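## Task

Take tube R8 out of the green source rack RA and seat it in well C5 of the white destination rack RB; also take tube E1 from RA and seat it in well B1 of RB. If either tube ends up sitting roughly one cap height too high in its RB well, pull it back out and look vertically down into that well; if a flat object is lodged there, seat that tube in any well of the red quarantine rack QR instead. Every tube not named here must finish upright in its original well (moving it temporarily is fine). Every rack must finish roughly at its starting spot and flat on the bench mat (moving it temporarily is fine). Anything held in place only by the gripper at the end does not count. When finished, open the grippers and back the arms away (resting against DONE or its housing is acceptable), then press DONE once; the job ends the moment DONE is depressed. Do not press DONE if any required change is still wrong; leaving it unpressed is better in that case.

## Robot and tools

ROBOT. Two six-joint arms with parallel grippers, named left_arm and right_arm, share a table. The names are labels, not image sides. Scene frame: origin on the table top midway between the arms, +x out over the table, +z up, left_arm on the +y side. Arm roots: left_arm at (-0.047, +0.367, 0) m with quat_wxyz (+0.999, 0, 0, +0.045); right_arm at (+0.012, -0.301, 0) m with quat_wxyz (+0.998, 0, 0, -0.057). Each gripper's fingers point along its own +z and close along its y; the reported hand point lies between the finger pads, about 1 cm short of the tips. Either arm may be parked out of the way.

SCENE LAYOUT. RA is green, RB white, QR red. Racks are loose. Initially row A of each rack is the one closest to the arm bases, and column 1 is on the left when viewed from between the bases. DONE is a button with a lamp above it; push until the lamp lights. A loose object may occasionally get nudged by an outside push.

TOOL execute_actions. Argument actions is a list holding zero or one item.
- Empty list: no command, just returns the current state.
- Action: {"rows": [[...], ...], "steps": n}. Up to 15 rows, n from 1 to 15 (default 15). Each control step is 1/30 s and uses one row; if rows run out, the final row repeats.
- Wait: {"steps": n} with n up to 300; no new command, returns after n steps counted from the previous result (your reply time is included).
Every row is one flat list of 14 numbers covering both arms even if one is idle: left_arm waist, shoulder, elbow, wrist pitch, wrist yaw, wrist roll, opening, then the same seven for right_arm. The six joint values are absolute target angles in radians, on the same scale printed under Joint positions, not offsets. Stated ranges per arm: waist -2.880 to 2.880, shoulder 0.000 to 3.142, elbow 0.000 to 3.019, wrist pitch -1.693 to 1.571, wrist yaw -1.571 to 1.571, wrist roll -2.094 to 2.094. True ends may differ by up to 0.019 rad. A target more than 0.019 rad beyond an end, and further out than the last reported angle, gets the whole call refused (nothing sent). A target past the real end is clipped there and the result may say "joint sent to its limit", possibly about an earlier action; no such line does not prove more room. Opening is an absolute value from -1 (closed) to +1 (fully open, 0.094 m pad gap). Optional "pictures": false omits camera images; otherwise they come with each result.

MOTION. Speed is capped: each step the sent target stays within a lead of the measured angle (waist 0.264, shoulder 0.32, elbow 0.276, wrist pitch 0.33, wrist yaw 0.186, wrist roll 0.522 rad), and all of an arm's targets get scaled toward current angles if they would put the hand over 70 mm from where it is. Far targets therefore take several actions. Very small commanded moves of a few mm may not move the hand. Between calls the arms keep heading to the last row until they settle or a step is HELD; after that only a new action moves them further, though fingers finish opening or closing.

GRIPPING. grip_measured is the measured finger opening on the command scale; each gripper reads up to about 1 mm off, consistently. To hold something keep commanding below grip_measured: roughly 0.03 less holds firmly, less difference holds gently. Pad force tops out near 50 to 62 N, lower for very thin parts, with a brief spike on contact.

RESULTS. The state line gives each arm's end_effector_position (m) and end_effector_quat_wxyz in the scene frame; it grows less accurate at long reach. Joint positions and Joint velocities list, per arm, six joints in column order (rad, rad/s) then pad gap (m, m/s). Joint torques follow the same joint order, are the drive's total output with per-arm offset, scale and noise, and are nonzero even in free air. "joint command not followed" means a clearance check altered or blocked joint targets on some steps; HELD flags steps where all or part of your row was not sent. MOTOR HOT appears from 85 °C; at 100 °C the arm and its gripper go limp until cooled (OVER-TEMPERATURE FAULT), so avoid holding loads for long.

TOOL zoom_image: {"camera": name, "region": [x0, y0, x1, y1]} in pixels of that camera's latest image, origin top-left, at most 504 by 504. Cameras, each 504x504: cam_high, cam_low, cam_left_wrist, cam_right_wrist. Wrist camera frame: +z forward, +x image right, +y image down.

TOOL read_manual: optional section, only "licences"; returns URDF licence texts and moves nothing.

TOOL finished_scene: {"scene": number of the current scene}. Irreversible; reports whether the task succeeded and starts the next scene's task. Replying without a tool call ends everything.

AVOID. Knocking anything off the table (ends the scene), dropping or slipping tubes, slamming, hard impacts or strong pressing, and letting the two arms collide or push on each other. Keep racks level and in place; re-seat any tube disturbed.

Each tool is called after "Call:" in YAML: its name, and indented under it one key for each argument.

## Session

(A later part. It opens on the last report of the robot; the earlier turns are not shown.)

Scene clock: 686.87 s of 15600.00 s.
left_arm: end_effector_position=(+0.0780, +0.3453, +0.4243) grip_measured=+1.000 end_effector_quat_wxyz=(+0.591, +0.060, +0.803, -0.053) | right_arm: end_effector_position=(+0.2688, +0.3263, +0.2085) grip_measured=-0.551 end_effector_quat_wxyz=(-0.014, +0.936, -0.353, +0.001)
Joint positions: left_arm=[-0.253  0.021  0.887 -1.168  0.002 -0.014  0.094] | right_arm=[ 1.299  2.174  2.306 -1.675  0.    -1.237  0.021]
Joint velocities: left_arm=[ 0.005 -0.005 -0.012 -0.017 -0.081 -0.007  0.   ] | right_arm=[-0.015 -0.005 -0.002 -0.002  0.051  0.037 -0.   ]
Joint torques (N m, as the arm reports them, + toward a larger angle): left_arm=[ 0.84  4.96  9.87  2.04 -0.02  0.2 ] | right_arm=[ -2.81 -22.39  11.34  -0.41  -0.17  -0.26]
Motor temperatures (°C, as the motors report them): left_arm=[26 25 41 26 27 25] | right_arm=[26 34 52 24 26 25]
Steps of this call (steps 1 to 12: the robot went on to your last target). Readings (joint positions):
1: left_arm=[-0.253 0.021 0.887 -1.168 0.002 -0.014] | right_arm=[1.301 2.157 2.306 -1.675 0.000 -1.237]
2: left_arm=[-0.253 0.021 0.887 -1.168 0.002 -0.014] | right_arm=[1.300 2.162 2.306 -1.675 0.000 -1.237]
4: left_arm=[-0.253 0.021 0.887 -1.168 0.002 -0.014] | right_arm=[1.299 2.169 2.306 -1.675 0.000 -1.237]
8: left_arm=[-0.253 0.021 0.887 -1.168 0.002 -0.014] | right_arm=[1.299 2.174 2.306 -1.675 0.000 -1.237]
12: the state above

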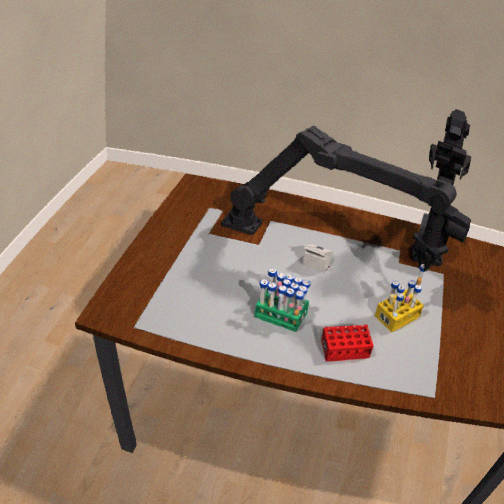

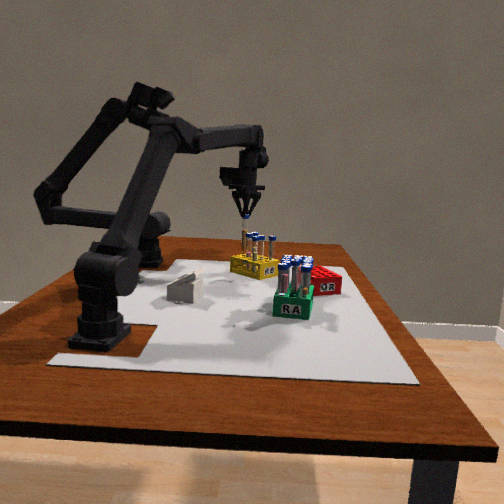

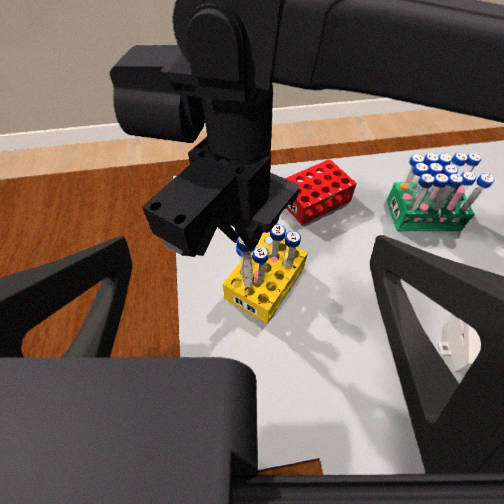

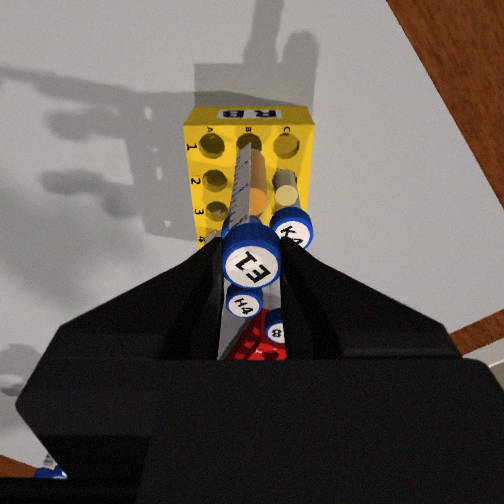

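Call:
execute_actions:
  actions:
    - {"rows":[[-0.245,0.02,0.93,-1.18,0,0,1,1.287,2.18,2.345,-1.68,0,-1.25,-0.58],[-0.245,0.02,0.93,-1.18,0,0,1,1.286,2.18,2.33,-1.67,0,-1.25,-0.58],[-0.245,0.02,0.93,-1.18,0,0,1,1.285,2.18,2.315,-1.662,0,-1.25,-0.58],[-0.245,0.02,0.93,-1.18,0,0,1,1.284,2.18,2.304,-1.658,0,-1.25,-0.58],[-0.245,0.02,0.93,-1.18,0,0,1,1.283,2.18,2.302,-1.657,0,-1.25,-0.58],[-0.245,0.02,0.93,-1.18,0,0,1,1.283,2.18,2.299,-1.655,0,-1.25,-0.58],[-0.245,0.02,0.93,-1.18,0,0,1,1.283,2.18,2.296,-1.652,0,-1.25,-0.58],[-0.245,0.02,0.93,-1.18,0,0,1,1.283,2.18,2.292,-1.649,0,-1.25,-0.58],[-0.245,0.02,0.93,-1.18,0,0,1,1.283,2.18,2.288,-1.646,0,-1.25,-0.58],[-0.245,0.02,0.93,-1.18,0,0,1,1.283,2.18,2.284,-1.643,0,-1.25,-0.58],[-0.245,0.02,0.93,-1.18,0,0,1,1.283,2.18,2.28,-1.64,0,-1.25,-0.58],[-0.245,0.02,0.93,-1.18,0,0,1,1.283,2.18,2.277,-1.638,0,-1.25,-0.58],[-0.245,0.02,0.93,-1.18,0,0,1,1.283,2.18,2.274,-1.636,0,-1.25,-0.58],[-0.245,0.02,0.93,-1.18,0,0,1,1.283,2.18,2.273,-1.635,0,-1.25,-0.58],[-0.245,0.02,0.93,-1.18,0,0,1,1.283,2.18,2.272,-1.634,0,-1.25,-0.58]],"steps":15}
  pictures: false

Call:
execute_actions:
  actions:
    - {"steps":12}

Call:
zoom_image:
  camera: "cam_right_wrist"
  region: [180, 90, 340, 250]

Call:
zoom_image:
  camera: "cam_left_wrist"
  region: [200, 210, 320, 330]

Scene clock: 711.90 s of 15600.00 s.
left_arm: end_effector_position=(+0.0780, +0.3453, +0.4243) grip_measured=+1.000 end_effector_quat_wxyz=(+0.591, +0.060, +0.803, -0.053) | right_arm: end_effector_position=(+0.2715, +0.3249, +0.1980) grip_measured=-0.551 end_effector_quat_wxyz=(-0.011, +0.935, -0.355, +0.000)
Joint positions: left_arm=[-0.253  0.021  0.887 -1.168  0.002 -0.014  0.094] | right_arm=[ 1.294  2.174  2.279 -1.654  0.    -1.237  0.021]
Joint velocities: left_arm=[-0.005  0.005 -0.002  0.012  0.037 -0.066  0.   ] | right_arm=[-0.015 -0.024 -0.066  0.032 -0.051 -0.051 -0.   ]
Joint torques (N m, as the arm reports them, + toward a larger angle): left_arm=[0.63 5.62 9.73 1.99 0.01 0.22] | right_arm=[ -2.7  -22.     7.29   1.06  -0.17  -0.26]
Motor temperatures (°C, as the motors report them): left_arm=[26 25 41 26 27 25] | right_arm=[26 34 52 24 26 25]
Steps of this call (steps 1 to 30: the robot went on to your last target; steps 31 to 90: nothing new was sent; then 21.53 s passed at rest; steps 91 to 105: all 15 steps of this action). Readings (joint positions):
91: left_arm=[-0.253 0.021 0.887 -1.168 0.002 -0.014] | right_arm=[1.299 2.174 2.306 -1.675 0.000 -1.237]
92: left_arm=[-0.253 0.021 0.887 -1.168 0.002 -0.014] | right_arm=[1.299 2.174 2.306 -1.675 0.000 -1.237]
94: left_arm=[-0.253 0.021 0.887 -1.168 0.002 -0.014] | right_arm=[1.298 2.174 2.306 -1.675 0.000 -1.237]
98: left_arm=[-0.253 0.021 0.887 -1.168 0.002 -0.014] | right_arm=[1.297 2.174 2.304 -1.670 0.000 -1.237]
105: the state above

Scene clock: 712.30 s of 15600.00 s.
left_arm: end_effector_position=(+0.0780, +0.3453, +0.4243) grip_measured=+1.000 end_effector_quat_wxyz=(+0.591, +0.060, +0.803, -0.053) | right_arm: end_effector_position=(+0.2715, +0.3249, +0.1967) grip_measured=-0.551 end_effector_quat_wxyz=(-0.011, +0.935, -0.355, +0.000)
Joint positions: left_arm=[-0.253  0.021  0.887 -1.168  0.002 -0.014  0.094] | right_arm=[ 1.294  2.174  2.275 -1.651  0.    -1.237  0.021]
Joint velocities: left_arm=[-0.005 -0.005 -0.002 -0.012  0.007 -0.037  0.   ] | right_arm=[-0.005 -0.005 -0.002 -0.017 -0.037  0.051 -0.001]
Joint torques (N m, as the arm reports them, + toward a larger angle): left_arm=[ 0.79  5.34  9.7   2.2  -0.01  0.23] | right_arm=[ -2.92 -21.82   7.23   1.21  -0.17  -0.27]
Motor temperatures (°C, as the motors report them): left_arm=[26 25 41 26 27 25] | right_arm=[26 34 52 24 26 25]
Steps of this call (steps 1 to 12: the robot went on to your last target). Readings (joint positions):
1: left_arm=[-0.253 0.021 0.887 -1.168 0.002 -0.014] | right_arm=[1.294 2.174 2.277 -1.652 0.000 -1.237]
2: left_arm=[-0.253 0.021 0.887 -1.168 0.002 -0.014] | right_arm=[1.294 2.174 2.275 -1.652 0.000 -1.237]
4: left_arm=[-0.253 0.021 0.887 -1.168 0.002 -0.014] | right_arm=[1.294 2.174 2.275 -1.651 0.000 -1.237]
8: left_arm=[-0.253 0.021 0.887 -1.168 0.002 -0.014] | right_arm=[1.294 2.174 2.275 -1.651 0.000 -1.237]
12: the state above

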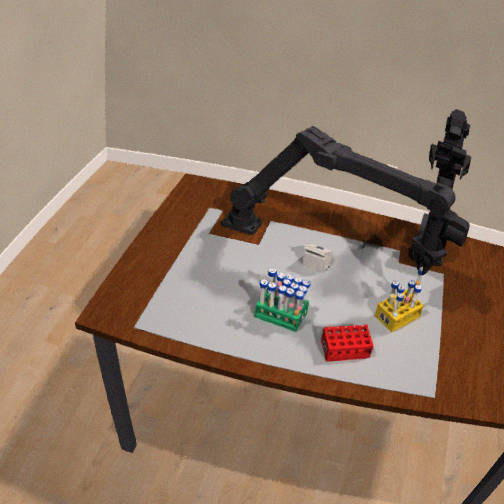

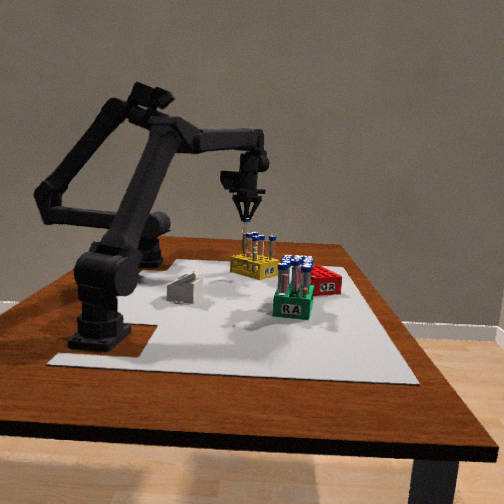

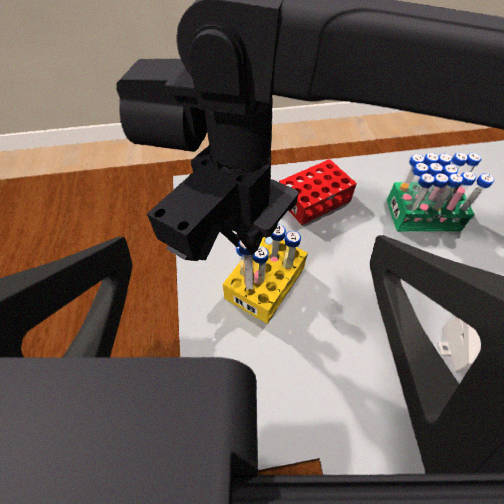

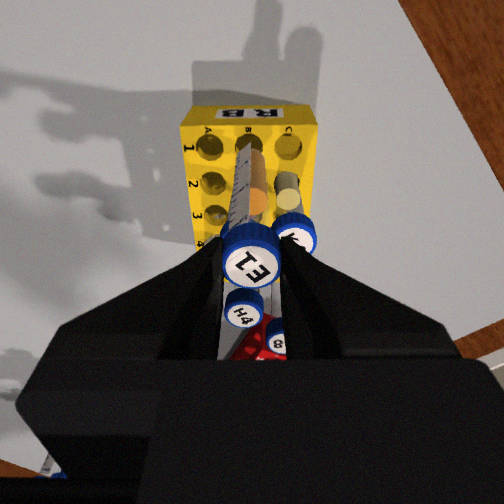

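Region (180, 90, 340, 250) of cam_right_wrist's 504x504 image, scaled by 3.150, with more detail than that image has.

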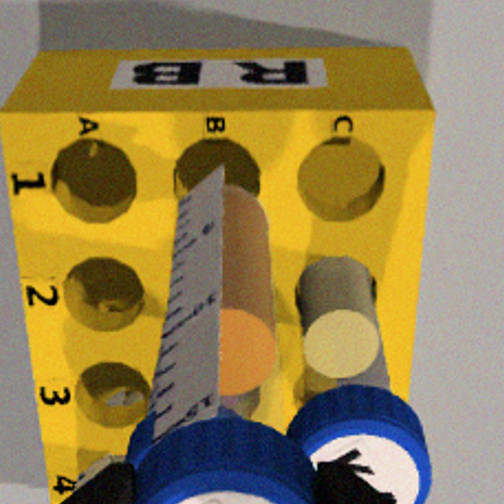

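Region (200, 210, 320, 330) of cam_left_wrist's 504x504 image, scaled by 4.200, with more detail than that image has.

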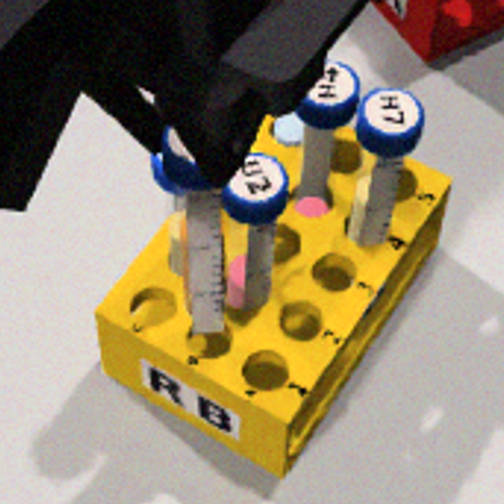

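Call:
execute_actions:
  actions:
    - {"rows":[[-0.245,0.02,0.93,-1.18,0,0,1,1.283,2.18,2.27,-1.634,0,-1.25,-0.58],[-0.245,0.02,0.93,-1.18,0,0,1,1.283,2.18,2.268,-1.634,0,-1.25,-0.58],[-0.245,0.02,0.93,-1.18,0,0,1,1.283,2.18,2.265,-1.632,0,-1.25,-0.58],[-0.245,0.02,0.93,-1.18,0,0,1,1.283,2.18,2.262,-1.629,0,-1.25,-0.58],[-0.245,0.02,0.93,-1.18,0,0,1,1.283,2.18,2.258,-1.625,0,-1.25,-0.58],[-0.245,0.02,0.93,-1.18,0,0,1,1.283,2.18,2.254,-1.621,0,-1.25,-0.58],[-0.245,0.02,0.93,-1.18,0,0,1,1.283,2.18,2.25,-1.617,0,-1.25,-0.58],[-0.245,0.02,0.93,-1.18,0,0,1,1.283,2.18,2.246,-1.613,0,-1.25,-0.58],[-0.245,0.02,0.93,-1.18,0,0,1,1.283,2.18,2.242,-1.609,0,-1.25,-0.58],[-0.245,0.02,0.93,-1.18,0,0,1,1.283,2.18,2.238,-1.605,0,-1.25,-0.58],[-0.245,0.02,0.93,-1.18,0,0,1,1.283,2.18,2.234,-1.601,0,-1.25,-0.58],[-0.245,0.02,0.93,-1.18,0,0,1,1.283,2.18,2.231,-1.598,0,-1.25,-0.58],[-0.245,0.02,0.93,-1.18,0,0,1,1.283,2.18,2.229,-1.596,0,-1.25,-0.58],[-0.245,0.02,0.93,-1.18,0,0,1,1.283,2.18,2.228,-1.595,0,-1.25,-0.58],[-0.245,0.02,0.93,-1.18,0,0,1,1.283,2.18,2.227,-1.594,0,-1.25,-0.58]],"steps":15}
  pictures: false

Call:
execute_actions:
  actions:
    - {"steps":8}

Call:
zoom_image:
  camera: "cam_right_wrist"
  region: [180, 90, 340, 250]

Call:
zoom_image:
  camera: "cam_left_wrist"
  region: [200, 210, 320, 330]

Scene clock: 718.43 s of 15600.00 s.
left_arm: end_effector_position=(+0.0780, +0.3453, +0.4243) grip_measured=+1.000 end_effector_quat_wxyz=(+0.591, +0.060, +0.803, -0.053) | right_arm: end_effector_position=(+0.2715, +0.3249, +0.1807) grip_measured=-0.551 end_effector_quat_wxyz=(-0.008, +0.935, -0.355, +0.000)
Joint positions: left_arm=[-0.253  0.021  0.887 -1.168  0.002 -0.014  0.094] | right_arm=[ 1.294  2.174  2.233 -1.614  0.    -1.237  0.021]
Joint velocities: left_arm=[ 0.005 -0.005  0.012 -0.002 -0.037  0.051  0.   ] | right_arm=[-0.005 -0.005 -0.061  0.061  0.007 -0.022 -0.001]
Joint torques (N m, as the arm reports them, + toward a larger angle): left_arm=[0.64 5.77 9.73 2.09 0.   0.21] | right_arm=[ -3.17 -21.66   7.32   1.17  -0.16  -0.27]
Motor temperatures (°C, as the motors report them): left_arm=[26 26 41 26 27 25] | right_arm=[26 35 50 24 26 25]
Steps of this call (steps 1 to 15: the robot went on to your last target; steps 16 to 90: nothing new was sent; then 2.63 s passed at rest; steps 91 to 105: all 15 steps of this action). Readings (joint positions):
91: left_arm=[-0.253 0.021 0.887 -1.168 0.002 -0.014] | right_arm=[1.294 2.174 2.275 -1.651 0.000 -1.237]
92: left_arm=[-0.253 0.021 0.887 -1.168 0.002 -0.014] | right_arm=[1.294 2.174 2.275 -1.651 0.000 -1.237]
94: left_arm=[-0.253 0.021 0.887 -1.168 0.002 -0.014] | right_arm=[1.294 2.174 2.273 -1.649 0.000 -1.237]
98: left_arm=[-0.253 0.021 0.887 -1.168 0.002 -0.014] | right_arm=[1.294 2.174 2.260 -1.637 0.000 -1.237]
105: the state above

Scene clock: 718.70 s of 15600.00 s.
left_arm: end_effector_position=(+0.0780, +0.3453, +0.4243) grip_measured=+1.000 end_effector_quat_wxyz=(+0.591, +0.060, +0.803, -0.053) | right_arm: end_effector_position=(+0.2715, +0.3250, +0.1798) grip_measured=-0.551 end_effector_quat_wxyz=(-0.008, +0.935, -0.355, +0.000)
Joint positions: left_arm=[-0.253  0.021  0.887 -1.168  0.002 -0.014  0.094] | right_arm=[ 1.294  2.174  2.231 -1.612  0.    -1.237  0.021]
Joint velocities: left_arm=[ 0.005 -0.005  0.007  0.017 -0.11  -0.051  0.   ] | right_arm=[ 0.005  0.005 -0.007  0.002 -0.037 -0.007  0.   ]
Joint torques (N m, as the arm reports them, + toward a larger angle): left_arm=[ 1.06  5.3   9.73  2.   -0.03  0.24] | right_arm=[ -3.   -21.95   7.18   1.26  -0.17  -0.27]
Motor temperatures (°C, as the motors report them): left_arm=[26 26 41 26 27 25] | right_arm=[26 35 50 24 26 25]
Steps of this call (steps 1 to 8: the robot went on to your last target). Readings (joint positions):
1: left_arm=[-0.253 0.021 0.887 -1.168 0.002 -0.014] | right_arm=[1.294 2.174 2.232 -1.613 0.000 -1.237]
2: left_arm=[-0.253 0.021 0.887 -1.168 0.002 -0.014] | right_arm=[1.294 2.174 2.231 -1.612 0.000 -1.237]
4: left_arm=[-0.253 0.021 0.887 -1.168 0.002 -0.014] | right_arm=[1.294 2.174 2.231 -1.612 0.000 -1.237]
8: the state above

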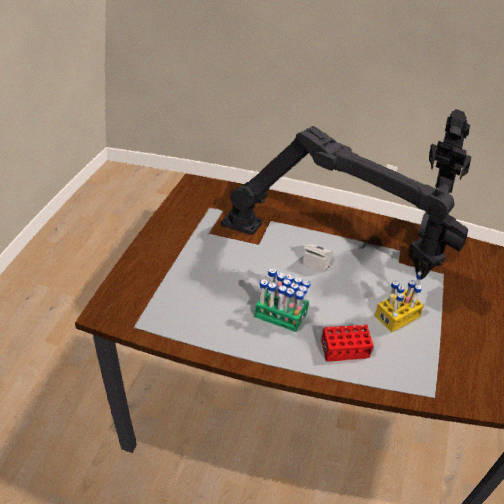

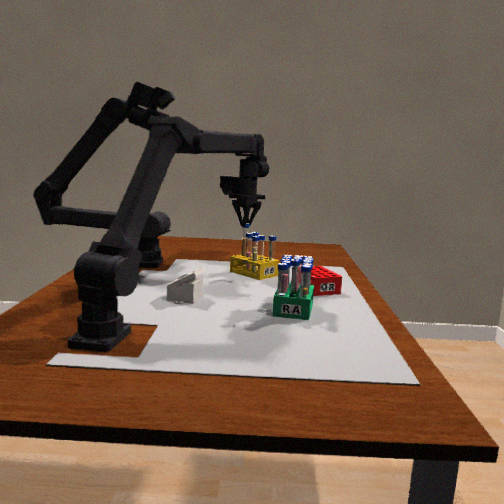

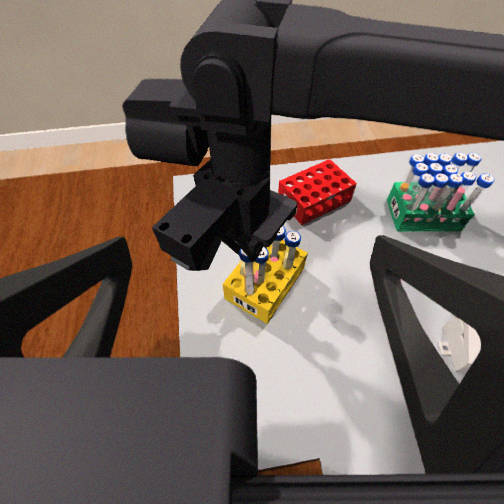

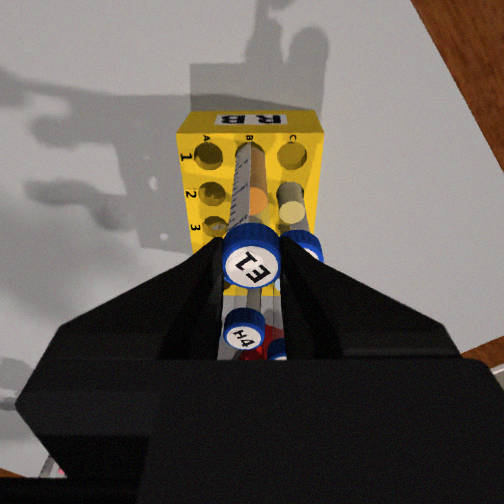

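Region (180, 90, 340, 250) of cam_right_wrist's 504x504 image, scaled by 3.150, with more detail than that image has.

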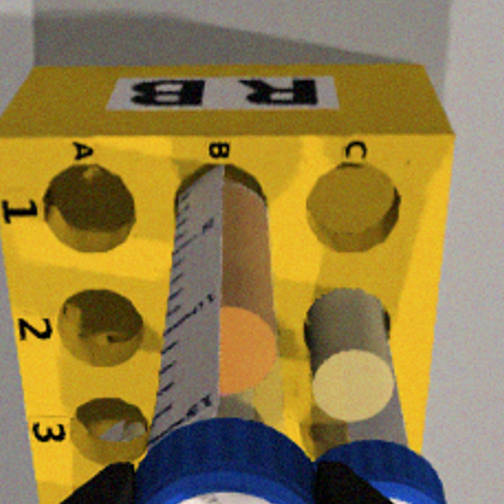

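Region (200, 210, 320, 330) of cam_left_wrist's 504x504 image, scaled by 4.200, with more detail than that image has.

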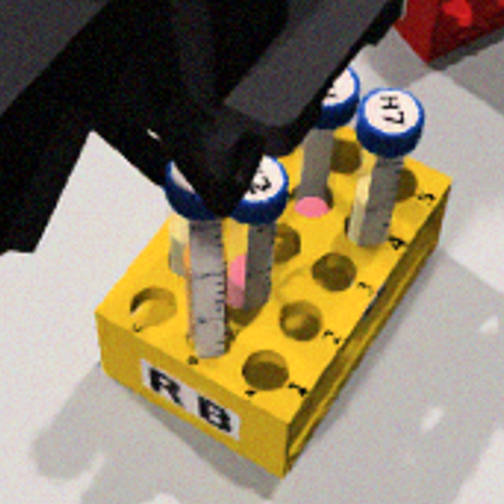

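Call:
execute_actions:
  actions:
    - {"rows":[[-0.245,0.02,0.93,-1.18,0,0,1,1.283,2.18,2.226,-1.593,0,-1.25,-0.58],[-0.245,0.02,0.93,-1.18,0,0,1,1.283,2.18,2.224,-1.592,0,-1.25,-0.58],[-0.245,0.02,0.93,-1.18,0,0,1,1.283,2.18,2.221,-1.589,0,-1.25,-0.58],[-0.245,0.02,0.93,-1.18,0,0,1,1.283,2.18,2.217,-1.586,0,-1.25,-0.58],[-0.245,0.02,0.93,-1.18,0,0,1,1.283,2.18,2.213,-1.582,0,-1.25,-0.58],[-0.245,0.02,0.93,-1.18,0,0,1,1.283,2.18,2.209,-1.578,0,-1.25,-0.58],[-0.245,0.02,0.93,-1.18,0,0,1,1.283,2.18,2.205,-1.575,0,-1.25,-0.58],[-0.245,0.02,0.93,-1.18,0,0,1,1.283,2.18,2.201,-1.571,0,-1.25,-0.58],[-0.245,0.02,0.93,-1.18,0,0,1,1.283,2.18,2.197,-1.567,0,-1.25,-0.58],[-0.245,0.02,0.93,-1.18,0,0,1,1.283,2.18,2.193,-1.564,0,-1.25,-0.58],[-0.245,0.02,0.93,-1.18,0,0,1,1.283,2.18,2.189,-1.56,0,-1.25,-0.58],[-0.245,0.02,0.93,-1.18,0,0,1,1.283,2.18,2.185,-1.557,0,-1.25,-0.58],[-0.245,0.02,0.93,-1.18,0,0,1,1.283,2.18,2.181,-1.553,0,-1.25,-0.58],[-0.245,0.02,0.93,-1.18,0,0,1,1.283,2.18,2.178,-1.55,0,-1.25,-0.58],[-0.245,0.02,0.93,-1.18,0,0,1,1.283,2.18,2.176,-1.548,0,-1.25,-0.58]],"steps":15}
  pictures: false

Call:
execute_actions:
  actions:
    - {"steps":8}

Call:
zoom_image:
  camera: "cam_left_wrist"
  region: [200, 210, 320, 330]

Scene clock: 726.70 s of 15600.00 s.
left_arm: end_effector_position=(+0.0780, +0.3453, +0.4243) grip_measured=+1.000 end_effector_quat_wxyz=(+0.591, +0.060, +0.803, -0.053) | right_arm: end_effector_position=(+0.2713, +0.3247, +0.1626) grip_measured=-0.551 end_effector_quat_wxyz=(-0.006, +0.935, -0.355, -0.000)
Joint positions: left_arm=[-0.253  0.021  0.887 -1.168  0.002 -0.014  0.094] | right_arm=[ 1.294  2.174  2.186 -1.57  -0.    -1.237  0.021]
Joint velocities: left_arm=[ 0.005  0.005 -0.007 -0.007 -0.037 -0.022  0.   ] | right_arm=[-0.005 -0.005 -0.081  0.095 -0.007 -0.081  0.   ]
Joint torques (N m, as the arm reports them, + toward a larger angle): left_arm=[ 0.48  5.41  9.71  1.98 -0.01  0.23] | right_arm=[ -2.77 -22.07   7.25   1.18  -0.14  -0.27]
Motor temperatures (°C, as the motors report them): left_arm=[26 26 41 26 27 25] | right_arm=[26 35 49 24 26 25]
Steps of this call (steps 1 to 15: the robot went on to your last target; steps 16 to 90: nothing new was sent; then 4.50 s passed at rest; steps 91 to 105: all 15 steps of this action). Readings (joint positions):
91: left_arm=[-0.253 0.021 0.887 -1.168 0.002 -0.014] | right_arm=[1.294 2.174 2.231 -1.612 0.000 -1.237]
92: left_arm=[-0.253 0.021 0.887 -1.168 0.002 -0.014] | right_arm=[1.294 2.174 2.231 -1.612 0.000 -1.237]
94: left_arm=[-0.253 0.021 0.887 -1.168 0.002 -0.014] | right_arm=[1.294 2.174 2.229 -1.609 0.000 -1.237]
98: left_arm=[-0.253 0.021 0.887 -1.168 0.002 -0.014] | right_arm=[1.294 2.174 2.215 -1.598 -0.000 -1.237]
105: the state above

Scene clock: 726.97 s of 15600.00 s.
left_arm: end_effector_position=(+0.0780, +0.3453, +0.4243) grip_measured=+1.000 end_effector_quat_wxyz=(+0.591, +0.060, +0.803, -0.053) | right_arm: end_effector_position=(+0.2713, +0.3247, +0.1606) grip_measured=-0.551 end_effector_quat_wxyz=(-0.006, +0.935, -0.355, -0.000)
Joint positions: left_arm=[-0.253  0.021  0.887 -1.168  0.002 -0.014  0.094] | right_arm=[ 1.294  2.174  2.18  -1.565 -0.    -1.237  0.021]
Joint velocities: left_arm=[-0.005 -0.005  0.007  0.002 -0.051  0.022  0.   ] | right_arm=[ 0.005 -0.005  0.007  0.007 -0.022  0.051 -0.   ]
Joint torques (N m, as the arm reports them, + toward a larger angle): left_arm=[0.8  5.15 9.8  2.06 0.01 0.22] | right_arm=[ -3.07 -21.92   7.16   1.23  -0.14  -0.27]
Motor temperatures (°C, as the motors report them): left_arm=[26 26 41 26 27 25] | right_arm=[26 35 49 24 26 25]
Steps of this call (steps 1 to 8: the robot went on to your last target). Readings (joint positions):
1: left_arm=[-0.253 0.021 0.887 -1.168 0.002 -0.014] | right_arm=[1.294 2.174 2.184 -1.568 -0.000 -1.237]
2: left_arm=[-0.253 0.021 0.887 -1.168 0.002 -0.014] | right_arm=[1.294 2.174 2.182 -1.566 -0.000 -1.237]
4: left_arm=[-0.253 0.021 0.887 -1.168 0.002 -0.014] | right_arm=[1.294 2.174 2.180 -1.565 -0.000 -1.237]
8: the state above

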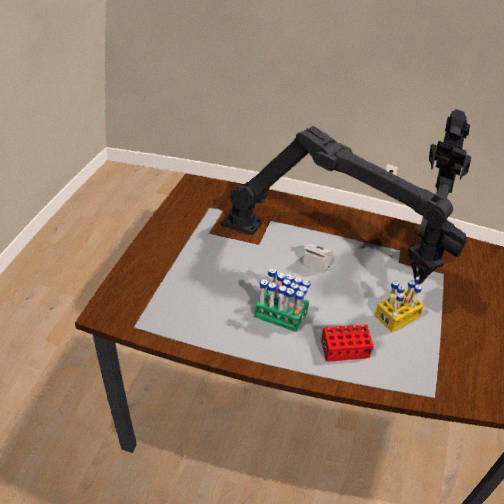

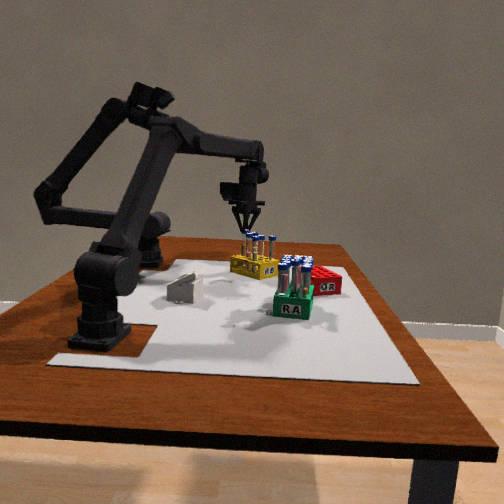

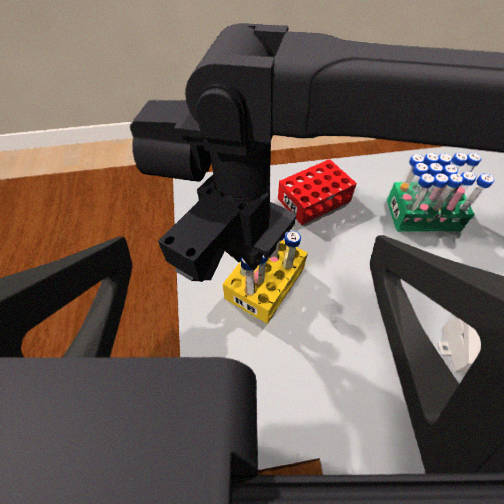

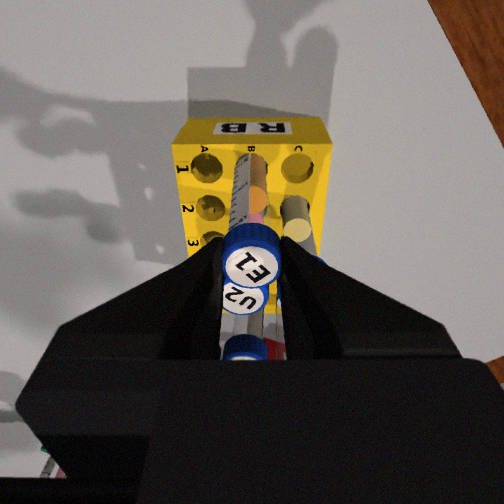

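Region (200, 210, 320, 330) of cam_left_wrist's 504x504 image, scaled by 4.200, with more detail than that image has.

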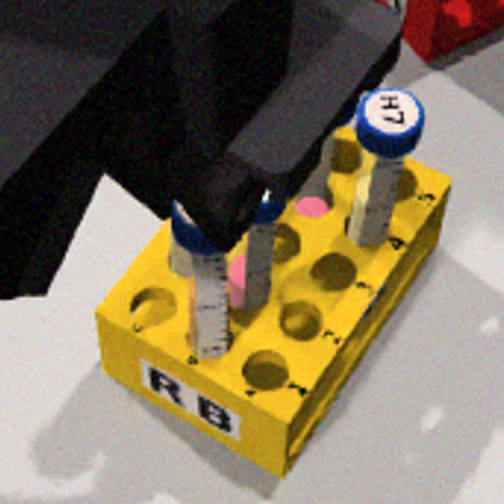

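Call:
execute_actions:
  actions:
    - {"rows":[[-0.245,0.02,0.93,-1.18,0,0,1,1.283,2.18,2.175,-1.547,0,-1.25,-0.58],[-0.245,0.02,0.93,-1.18,0,0,1,1.283,2.18,2.173,-1.546,0,-1.25,-0.58],[-0.245,0.02,0.93,-1.18,0,0,1,1.283,2.18,2.171,-1.544,0,-1.25,-0.58],[-0.245,0.02,0.93,-1.18,0,0,1,1.283,2.18,2.168,-1.541,0,-1.25,-0.58],[-0.245,0.02,0.93,-1.18,0,0,1,1.283,2.18,2.165,-1.539,0,-1.25,-0.58],[-0.245,0.02,0.93,-1.18,0,0,1,1.283,2.18,2.162,-1.536,0,-1.25,-0.58],[-0.245,0.02,0.93,-1.18,0,0,1,1.283,2.18,2.159,-1.533,0,-1.25,-0.58],[-0.245,0.02,0.93,-1.18,0,0,1,1.283,2.18,2.156,-1.531,0,-1.25,-0.58],[-0.245,0.02,0.93,-1.18,0,0,1,1.283,2.18,2.153,-1.528,0,-1.25,-0.58],[-0.245,0.02,0.93,-1.18,0,0,1,1.283,2.18,2.15,-1.525,0,-1.25,-0.58],[-0.245,0.02,0.93,-1.18,0,0,1,1.283,2.18,2.147,-1.523,0,-1.25,-0.58],[-0.245,0.02,0.93,-1.18,0,0,1,1.283,2.18,2.145,-1.521,0,-1.25,-0.58],[-0.245,0.02,0.93,-1.18,0,0,1,1.283,2.18,2.143,-1.519,0,-1.25,-0.58],[-0.245,0.02,0.93,-1.18,0,0,1,1.283,2.18,2.141,-1.518,0,-1.25,-0.58],[-0.245,0.02,0.93,-1.18,0,0,1,1.283,2.18,2.14,-1.517,0,-1.25,-0.58]],"steps":15}
  pictures: false

Call:
execute_actions:
  actions:
    - {"steps":8}

Call:
zoom_image:
  camera: "cam_left_wrist"
  region: [200, 210, 320, 330]

Call:
zoom_image:
  camera: "cam_low"
  region: [215, 200, 295, 280]

Scene clock: 735.63 s of 15600.00 s.
left_arm: end_effector_position=(+0.0780, +0.3453, +0.4243) grip_measured=+1.000 end_effector_quat_wxyz=(+0.591, +0.060, +0.803, -0.053) | right_arm: end_effector_position=(+0.2713, +0.3251, +0.1513) grip_measured=-0.551 end_effector_quat_wxyz=(-0.007, +0.935, -0.355, -0.000)
Joint positions: left_arm=[-0.253  0.021  0.887 -1.168  0.002 -0.014  0.094] | right_arm=[ 1.294  2.174  2.156 -1.539 -0.001 -1.237  0.021]
Joint velocities: left_arm=[-0.005 -0.015  0.012 -0.007  0.037 -0.007  0.   ] | right_arm=[-0.005 -0.015 -0.017  0.002 -0.051 -0.037  0.002]
Joint torques (N m, as the arm reports them, + toward a larger angle): left_arm=[ 0.75  5.31  9.81  2.12 -0.04  0.23] | right_arm=[ -3.03 -21.87   6.25   1.48  -0.09  -0.27]
Motor temperatures (°C, as the motors report them): left_arm=[26 26 41 26 27 25] | right_arm=[26 35 48 24 26 25]
Steps of this call (steps 1 to 15: the robot went on to your last target; steps 16 to 90: nothing new was sent; then 5.17 s passed at rest; steps 91 to 105: all 15 steps of this action). Readings (joint positions):
91: left_arm=[-0.253 0.021 0.887 -1.168 0.002 -0.014] | right_arm=[1.294 2.174 2.180 -1.565 -0.000 -1.237]
92: left_arm=[-0.253 0.021 0.887 -1.168 0.002 -0.014] | right_arm=[1.294 2.174 2.180 -1.565 -0.000 -1.237]
94: left_arm=[-0.253 0.021 0.887 -1.168 0.002 -0.014] | right_arm=[1.294 2.174 2.179 -1.563 -0.000 -1.237]
98: left_arm=[-0.253 0.021 0.887 -1.168 0.002 -0.014] | right_arm=[1.294 2.174 2.168 -1.553 -0.000 -1.237]
105: the state above

Scene clock: 735.90 s of 15600.00 s.
left_arm: end_effector_position=(+0.0780, +0.3453, +0.4243) grip_measured=+1.000 end_effector_quat_wxyz=(+0.591, +0.060, +0.803, -0.053) | right_arm: end_effector_position=(+0.2713, +0.3252, +0.1513) grip_measured=-0.551 end_effector_quat_wxyz=(-0.007, +0.935, -0.355, -0.000)
Joint positions: left_arm=[-0.253  0.021  0.887 -1.168  0.002 -0.014  0.094] | right_arm=[ 1.294  2.174  2.156 -1.539 -0.001 -1.237  0.021]
Joint velocities: left_arm=[-0.024 -0.015  0.002  0.012  0.007  0.007  0.   ] | right_arm=[ 0.005 -0.005 -0.012  0.002 -0.007  0.022 -0.001]
Joint torques (N m, as the arm reports them, + toward a larger angle): left_arm=[0.68 5.03 9.75 2.15 0.   0.21] | right_arm=[ -2.99 -22.45   6.3    1.5   -0.11  -0.27]
Motor temperatures (°C, as the motors report them): left_arm=[26 26 41 26 27 25] | right_arm=[26 35 48 24 26 25]
Steps of this call (steps 1 to 8: the robot went on to your last target). Readings (joint positions):
1: left_arm=[-0.253 0.021 0.887 -1.168 0.002 -0.014] | right_arm=[1.294 2.174 2.156 -1.539 -0.001 -1.237]
2: left_arm=[-0.253 0.021 0.887 -1.168 0.002 -0.014] | right_arm=[1.294 2.174 2.156 -1.539 -0.001 -1.237]
4: left_arm=[-0.253 0.021 0.887 -1.168 0.002 -0.014] | right_arm=[1.294 2.174 2.156 -1.539 -0.001 -1.237]
8: the state above

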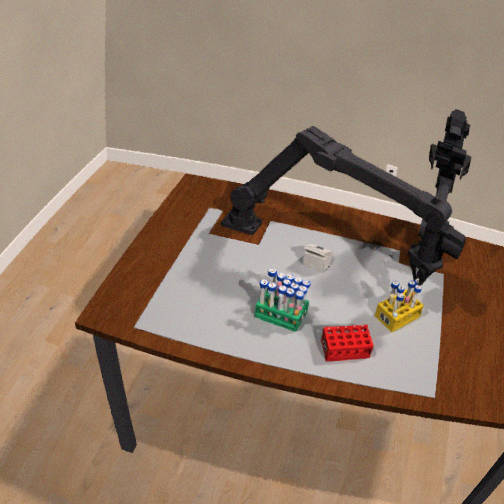

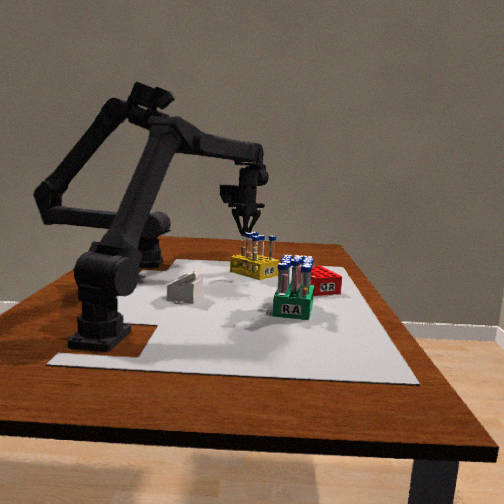

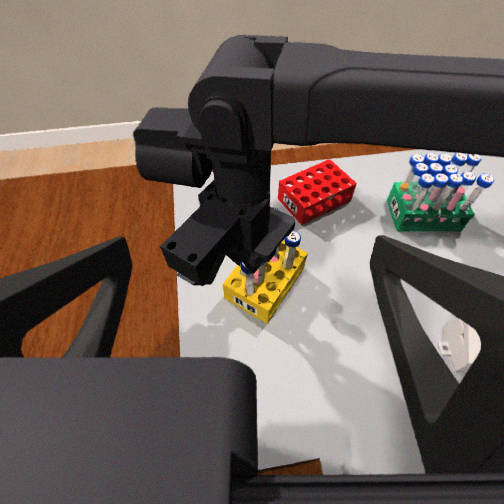

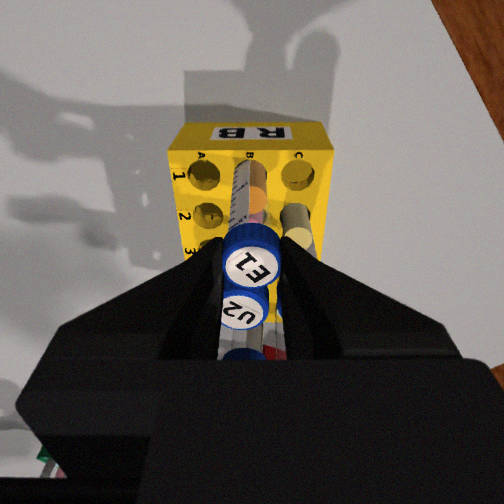

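Region (200, 210, 320, 330) of cam_left_wrist's 504x504 image, scaled by 4.200, with more detail than that image has.

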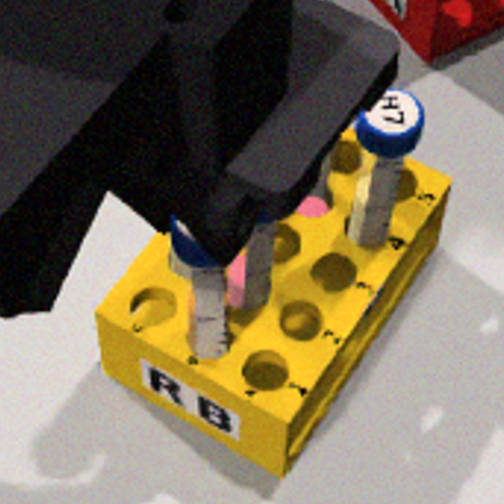

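Region (215, 200, 295, 280) of cam_low's 504x504 image, scaled by 6.300, with more detail than that image has.

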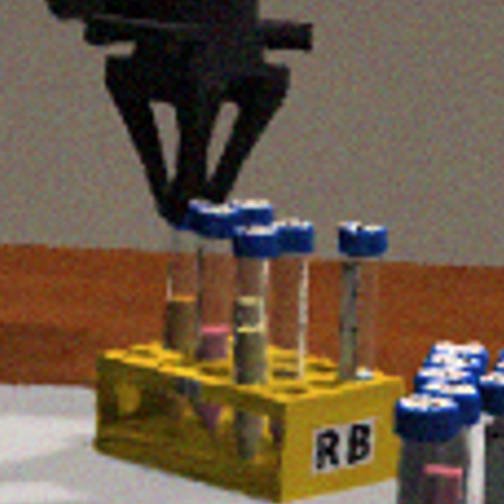

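Call:
execute_actions:
  actions:
    - {"rows":[[-0.245,0.02,0.93,-1.18,0,0,1,1.285,2.18,2.145,-1.522,0,-1.25,-0.58],[-0.245,0.02,0.93,-1.18,0,0,1,1.288,2.18,2.15,-1.528,0,-1.25,-0.575],[-0.245,0.02,0.93,-1.18,0,0,1,1.291,2.18,2.156,-1.534,0,-1.25,-0.565],[-0.245,0.02,0.93,-1.18,0,0,1,1.294,2.18,2.162,-1.539,0,-1.25,-0.555],[-0.245,0.02,0.93,-1.18,0,0,1,1.294,2.18,2.165,-1.539,0,-1.25,-0.545],[-0.245,0.02,0.93,-1.18,0,0,1,1.294,2.18,2.165,-1.539,0,-1.25,-0.53],[-0.245,0.02,0.93,-1.18,0,0,1,1.294,2.18,2.165,-1.539,0,-1.25,-0.51],[-0.245,0.02,0.93,-1.18,0,0,1,1.294,2.18,2.165,-1.539,0,-1.25,-0.49],[-0.245,0.02,0.93,-1.18,0,0,1,1.294,2.18,2.165,-1.539,0,-1.25,-0.46],[-0.245,0.02,0.93,-1.18,0,0,1,1.294,2.18,2.165,-1.539,0,-1.25,-0.43],[-0.245,0.02,0.93,-1.18,0,0,1,1.294,2.18,2.165,-1.539,0,-1.25,-0.4],[-0.245,0.02,0.93,-1.18,0,0,1,1.294,2.18,2.165,-1.539,0,-1.25,-0.37],[-0.245,0.02,0.93,-1.18,0,0,1,1.294,2.18,2.165,-1.539,0,-1.25,-0.34],[-0.245,0.02,0.93,-1.18,0,0,1,1.294,2.18,2.165,-1.539,0,-1.25,-0.32],[-0.245,0.02,0.93,-1.18,0,0,1,1.294,2.18,2.165,-1.539,0,-1.25,-0.3]],"steps":15}
  pictures: false

Call:
execute_actions:
  actions:
    - {"rows":[[-0.245,0.02,0.93,-1.18,0,0,1,1.294,2.17,2.165,-1.539,0,-1.25,-0.3],[-0.245,0.02,0.93,-1.18,0,0,1,1.294,2.16,2.165,-1.539,0,-1.25,-0.3],[-0.245,0.02,0.93,-1.18,0,0,1,1.294,2.152,2.165,-1.545,0,-1.25,-0.3],[-0.245,0.02,0.93,-1.18,0,0,1,1.294,2.146,2.165,-1.55,0,-1.25,-0.3],[-0.245,0.02,0.93,-1.18,0,0,1,1.294,2.139,2.165,-1.553,0,-1.25,-0.3],[-0.245,0.02,0.93,-1.18,0,0,1,1.294,2.131,2.165,-1.555,0,-1.25,-0.3],[-0.245,0.02,0.93,-1.18,0,0,1,1.294,2.122,2.165,-1.555,0,-1.25,-0.3],[-0.245,0.02,0.93,-1.18,0,0,1,1.294,2.112,2.165,-1.555,0,-1.25,-0.3],[-0.245,0.02,0.93,-1.18,0,0,1,1.294,2.102,2.165,-1.555,0,-1.25,-0.3],[-0.245,0.02,0.93,-1.18,0,0,1,1.294,2.092,2.165,-1.555,0,-1.25,-0.3],[-0.245,0.02,0.93,-1.18,0,0,1,1.294,2.083,2.165,-1.555,0,-1.25,-0.3],[-0.245,0.02,0.93,-1.18,0,0,1,1.294,2.075,2.165,-1.555,0,-1.25,-0.3],[-0.245,0.02,0.93,-1.18,0,0,1,1.294,2.068,2.165,-1.555,0,-1.25,-0.3],[-0.245,0.02,0.93,-1.18,0,0,1,1.294,2.063,2.165,-1.555,0,-1.25,-0.3],[-0.245,0.02,0.93,-1.18,0,0,1,1.294,2.06,2.165,-1.555,0,-1.25,-0.3]],"steps":15}
  pictures: false

Call:
execute_actions:
  actions:
    - {"steps":10}

Call:
zoom_image:
  camera: "cam_left_wrist"
  region: [200, 210, 320, 330]

Call:
zoom_image:
  camera: "cam_low"
  region: [215, 200, 295, 280]

Scene clock: 753.07 s of 15600.00 s.
left_arm: end_effector_position=(+0.0780, +0.3453, +0.4243) grip_measured=+1.000 end_effector_quat_wxyz=(+0.591, +0.060, +0.803, -0.053) | right_arm: end_effector_position=(+0.2713, +0.3252, +0.1510) grip_measured=-0.312 end_effector_quat_wxyz=(-0.007, +0.935, -0.355, -0.000)
Joint positions: left_arm=[-0.253  0.021  0.887 -1.168  0.002 -0.014  0.094] | right_arm=[ 1.294  2.174  2.156 -1.539 -0.001 -1.237  0.032]
Joint velocities: left_arm=[-0.015 -0.015 -0.012  0.002 -0.007  0.022  0.   ] | right_arm=[ 0.005 -0.005 -0.012 -0.007  0.022 -0.007  0.021]
Joint torques (N m, as the arm reports them, + toward a larger angle): left_arm=[ 0.57  5.14  9.61  2.12 -0.01  0.23] | right_arm=[ -2.04 -22.47   8.03   0.37  -0.11  -0.27]
Motor temperatures (°C, as the motors report them): left_arm=[26 26 41 26 27 25] | right_arm=[26 35 47 24 26 25]
Steps of this call (steps 1 to 15: the robot went on to your last target; steps 16 to 90: nothing new was sent; then 13.67 s passed at rest; steps 91 to 105: all 15 steps of this action). Readings (joint positions):
91: left_arm=[-0.253 0.021 0.887 -1.168 0.002 -0.014] | right_arm=[1.294 2.174 2.156 -1.539 -0.001 -1.237]
92: left_arm=[-0.253 0.021 0.887 -1.168 0.002 -0.014] | right_arm=[1.294 2.174 2.156 -1.539 -0.001 -1.237]
94: left_arm=[-0.253 0.021 0.887 -1.168 0.002 -0.014] | right_arm=[1.294 2.174 2.156 -1.539 -0.001 -1.237]
98: left_arm=[-0.253 0.021 0.887 -1.168 0.002 -0.014] | right_arm=[1.294 2.174 2.156 -1.539 -0.001 -1.237]
105: the state above

Scene clock: 753.57 s of 15600.00 s.
left_arm: end_effector_position=(+0.0780, +0.3453, +0.4243) grip_measured=+1.000 end_effector_quat_wxyz=(+0.591, +0.060, +0.803, -0.053) | right_arm: end_effector_position=(+0.2703, +0.3227, +0.1933) grip_measured=-0.302 end_effector_quat_wxyz=(-0.039, +0.934, -0.355, +0.001)
Joint positions: left_arm=[-0.253  0.021  0.887 -1.168  0.002 -0.014  0.094] | right_arm=[ 1.294  2.11   2.156 -1.539 -0.001 -1.237  0.033]
Joint velocities: left_arm=[-0.024 -0.005 -0.002 -0.002 -0.022 -0.007  0.   ] | right_arm=[-0.005 -0.347  0.012 -0.002  0.081  0.066 -0.001]
Joint torques (N m, as the arm reports them, + toward a larger angle): left_arm=[ 0.29  5.51  9.7   2.05 -0.01  0.21] | right_arm=[ -2.26 -24.53   8.17  -0.36  -0.11  -0.26]
Motor temperatures (°C, as the motors report them): left_arm=[26 26 41 26 27 25] | right_arm=[26 35 47 24 26 25]
Steps of this call (steps 1 to 15: all 15 steps of this action). Readings (joint positions):
1: left_arm=[-0.253 0.021 0.887 -1.168 0.002 -0.014] | right_arm=[1.294 2.174 2.156 -1.539 -0.001 -1.237]
2: left_arm=[-0.253 0.021 0.887 -1.168 0.002 -0.014] | right_arm=[1.294 2.174 2.156 -1.539 -0.001 -1.237]
4: left_arm=[-0.253 0.021 0.887 -1.168 0.002 -0.014] | right_arm=[1.294 2.174 2.156 -1.539 -0.001 -1.237]
8: left_arm=[-0.253 0.021 0.887 -1.168 0.002 -0.014] | right_arm=[1.294 2.168 2.156 -1.539 -0.001 -1.237]
15: the state above

Scene clock: 753.90 s of 15600.00 s.
left_arm: end_effector_position=(+0.0780, +0.3453, +0.4243) grip_measured=+1.000 end_effector_quat_wxyz=(+0.591, +0.060, +0.803, -0.053) | right_arm: end_effector_position=(+0.2687, +0.3189, +0.2270) grip_measured=-0.302 end_effector_quat_wxyz=(-0.065, +0.933, -0.354, +0.001)
Joint positions: left_arm=[-0.253  0.021  0.887 -1.168  0.002 -0.014  0.094] | right_arm=[ 1.294  2.058  2.156 -1.539 -0.001 -1.237  0.033]
Joint velocities: left_arm=[-0.015 -0.015  0.002 -0.012  0.066  0.022  0.   ] | right_arm=[ 0.005  0.005  0.002  0.017  0.051 -0.007  0.001]
Joint torques (N m, as the arm reports them, + toward a larger angle): left_arm=[ 0.76  5.16  9.71  2.07 -0.02  0.23] | right_arm=[ -2.14 -21.49   8.2   -0.27  -0.11  -0.26]
Motor temperatures (°C, as the motors report them): left_arm=[26 26 41 26 27 25] | right_arm=[26 35 47 24 26 25]
Steps of this call (steps 1 to 10: the robot went on to your last target). Readings (joint positions):
1: left_arm=[-0.253 0.021 0.887 -1.168 0.002 -0.014] | right_arm=[1.294 2.098 2.156 -1.539 -0.001 -1.237]
2: left_arm=[-0.253 0.021 0.887 -1.168 0.002 -0.014] | right_arm=[1.294 2.087 2.156 -1.539 -0.001 -1.237]
4: left_arm=[-0.253 0.021 0.887 -1.168 0.002 -0.014] | right_arm=[1.294 2.070 2.156 -1.539 -0.001 -1.237]
8: left_arm=[-0.253 0.021 0.887 -1.168 0.002 -0.014] | right_arm=[1.294 2.058 2.156 -1.539 -0.001 -1.237]
10: the state above

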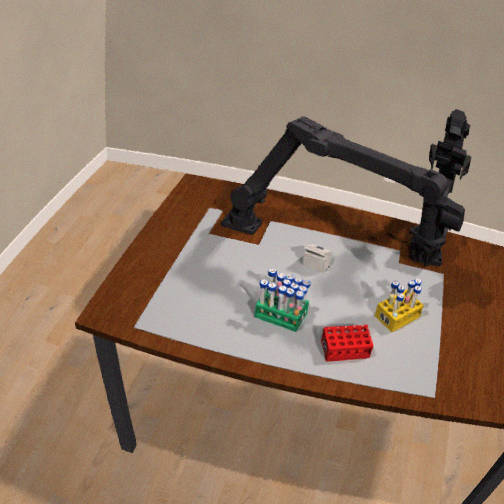

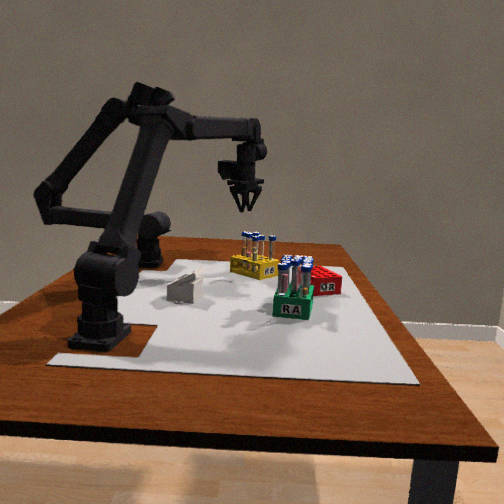

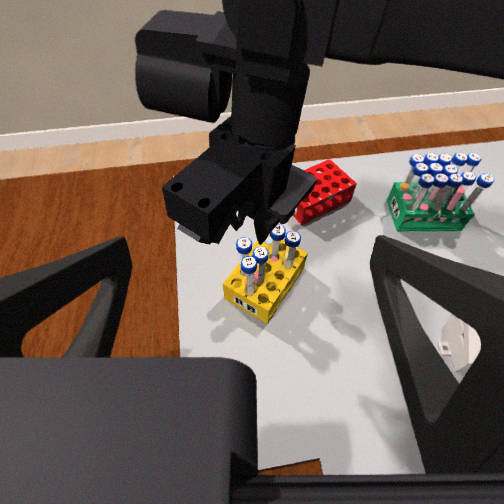

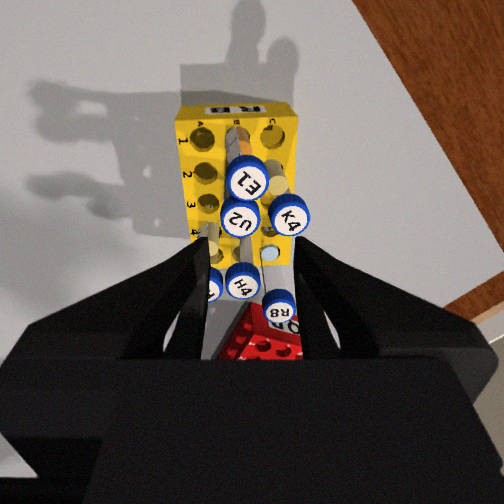

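Region (200, 210, 320, 330) of cam_left_wrist's 504x504 image, scaled by 4.200, with more detail than that image has.

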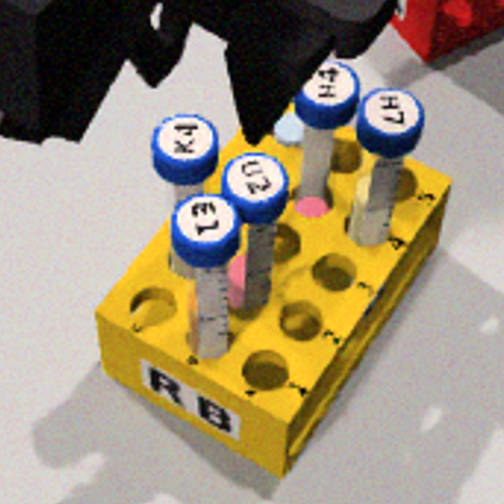

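Region (215, 200, 295, 280) of cam_low's 504x504 image, scaled by 6.300, with more detail than that image has.

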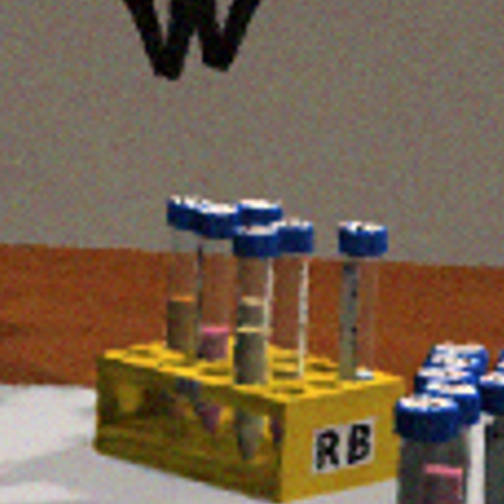

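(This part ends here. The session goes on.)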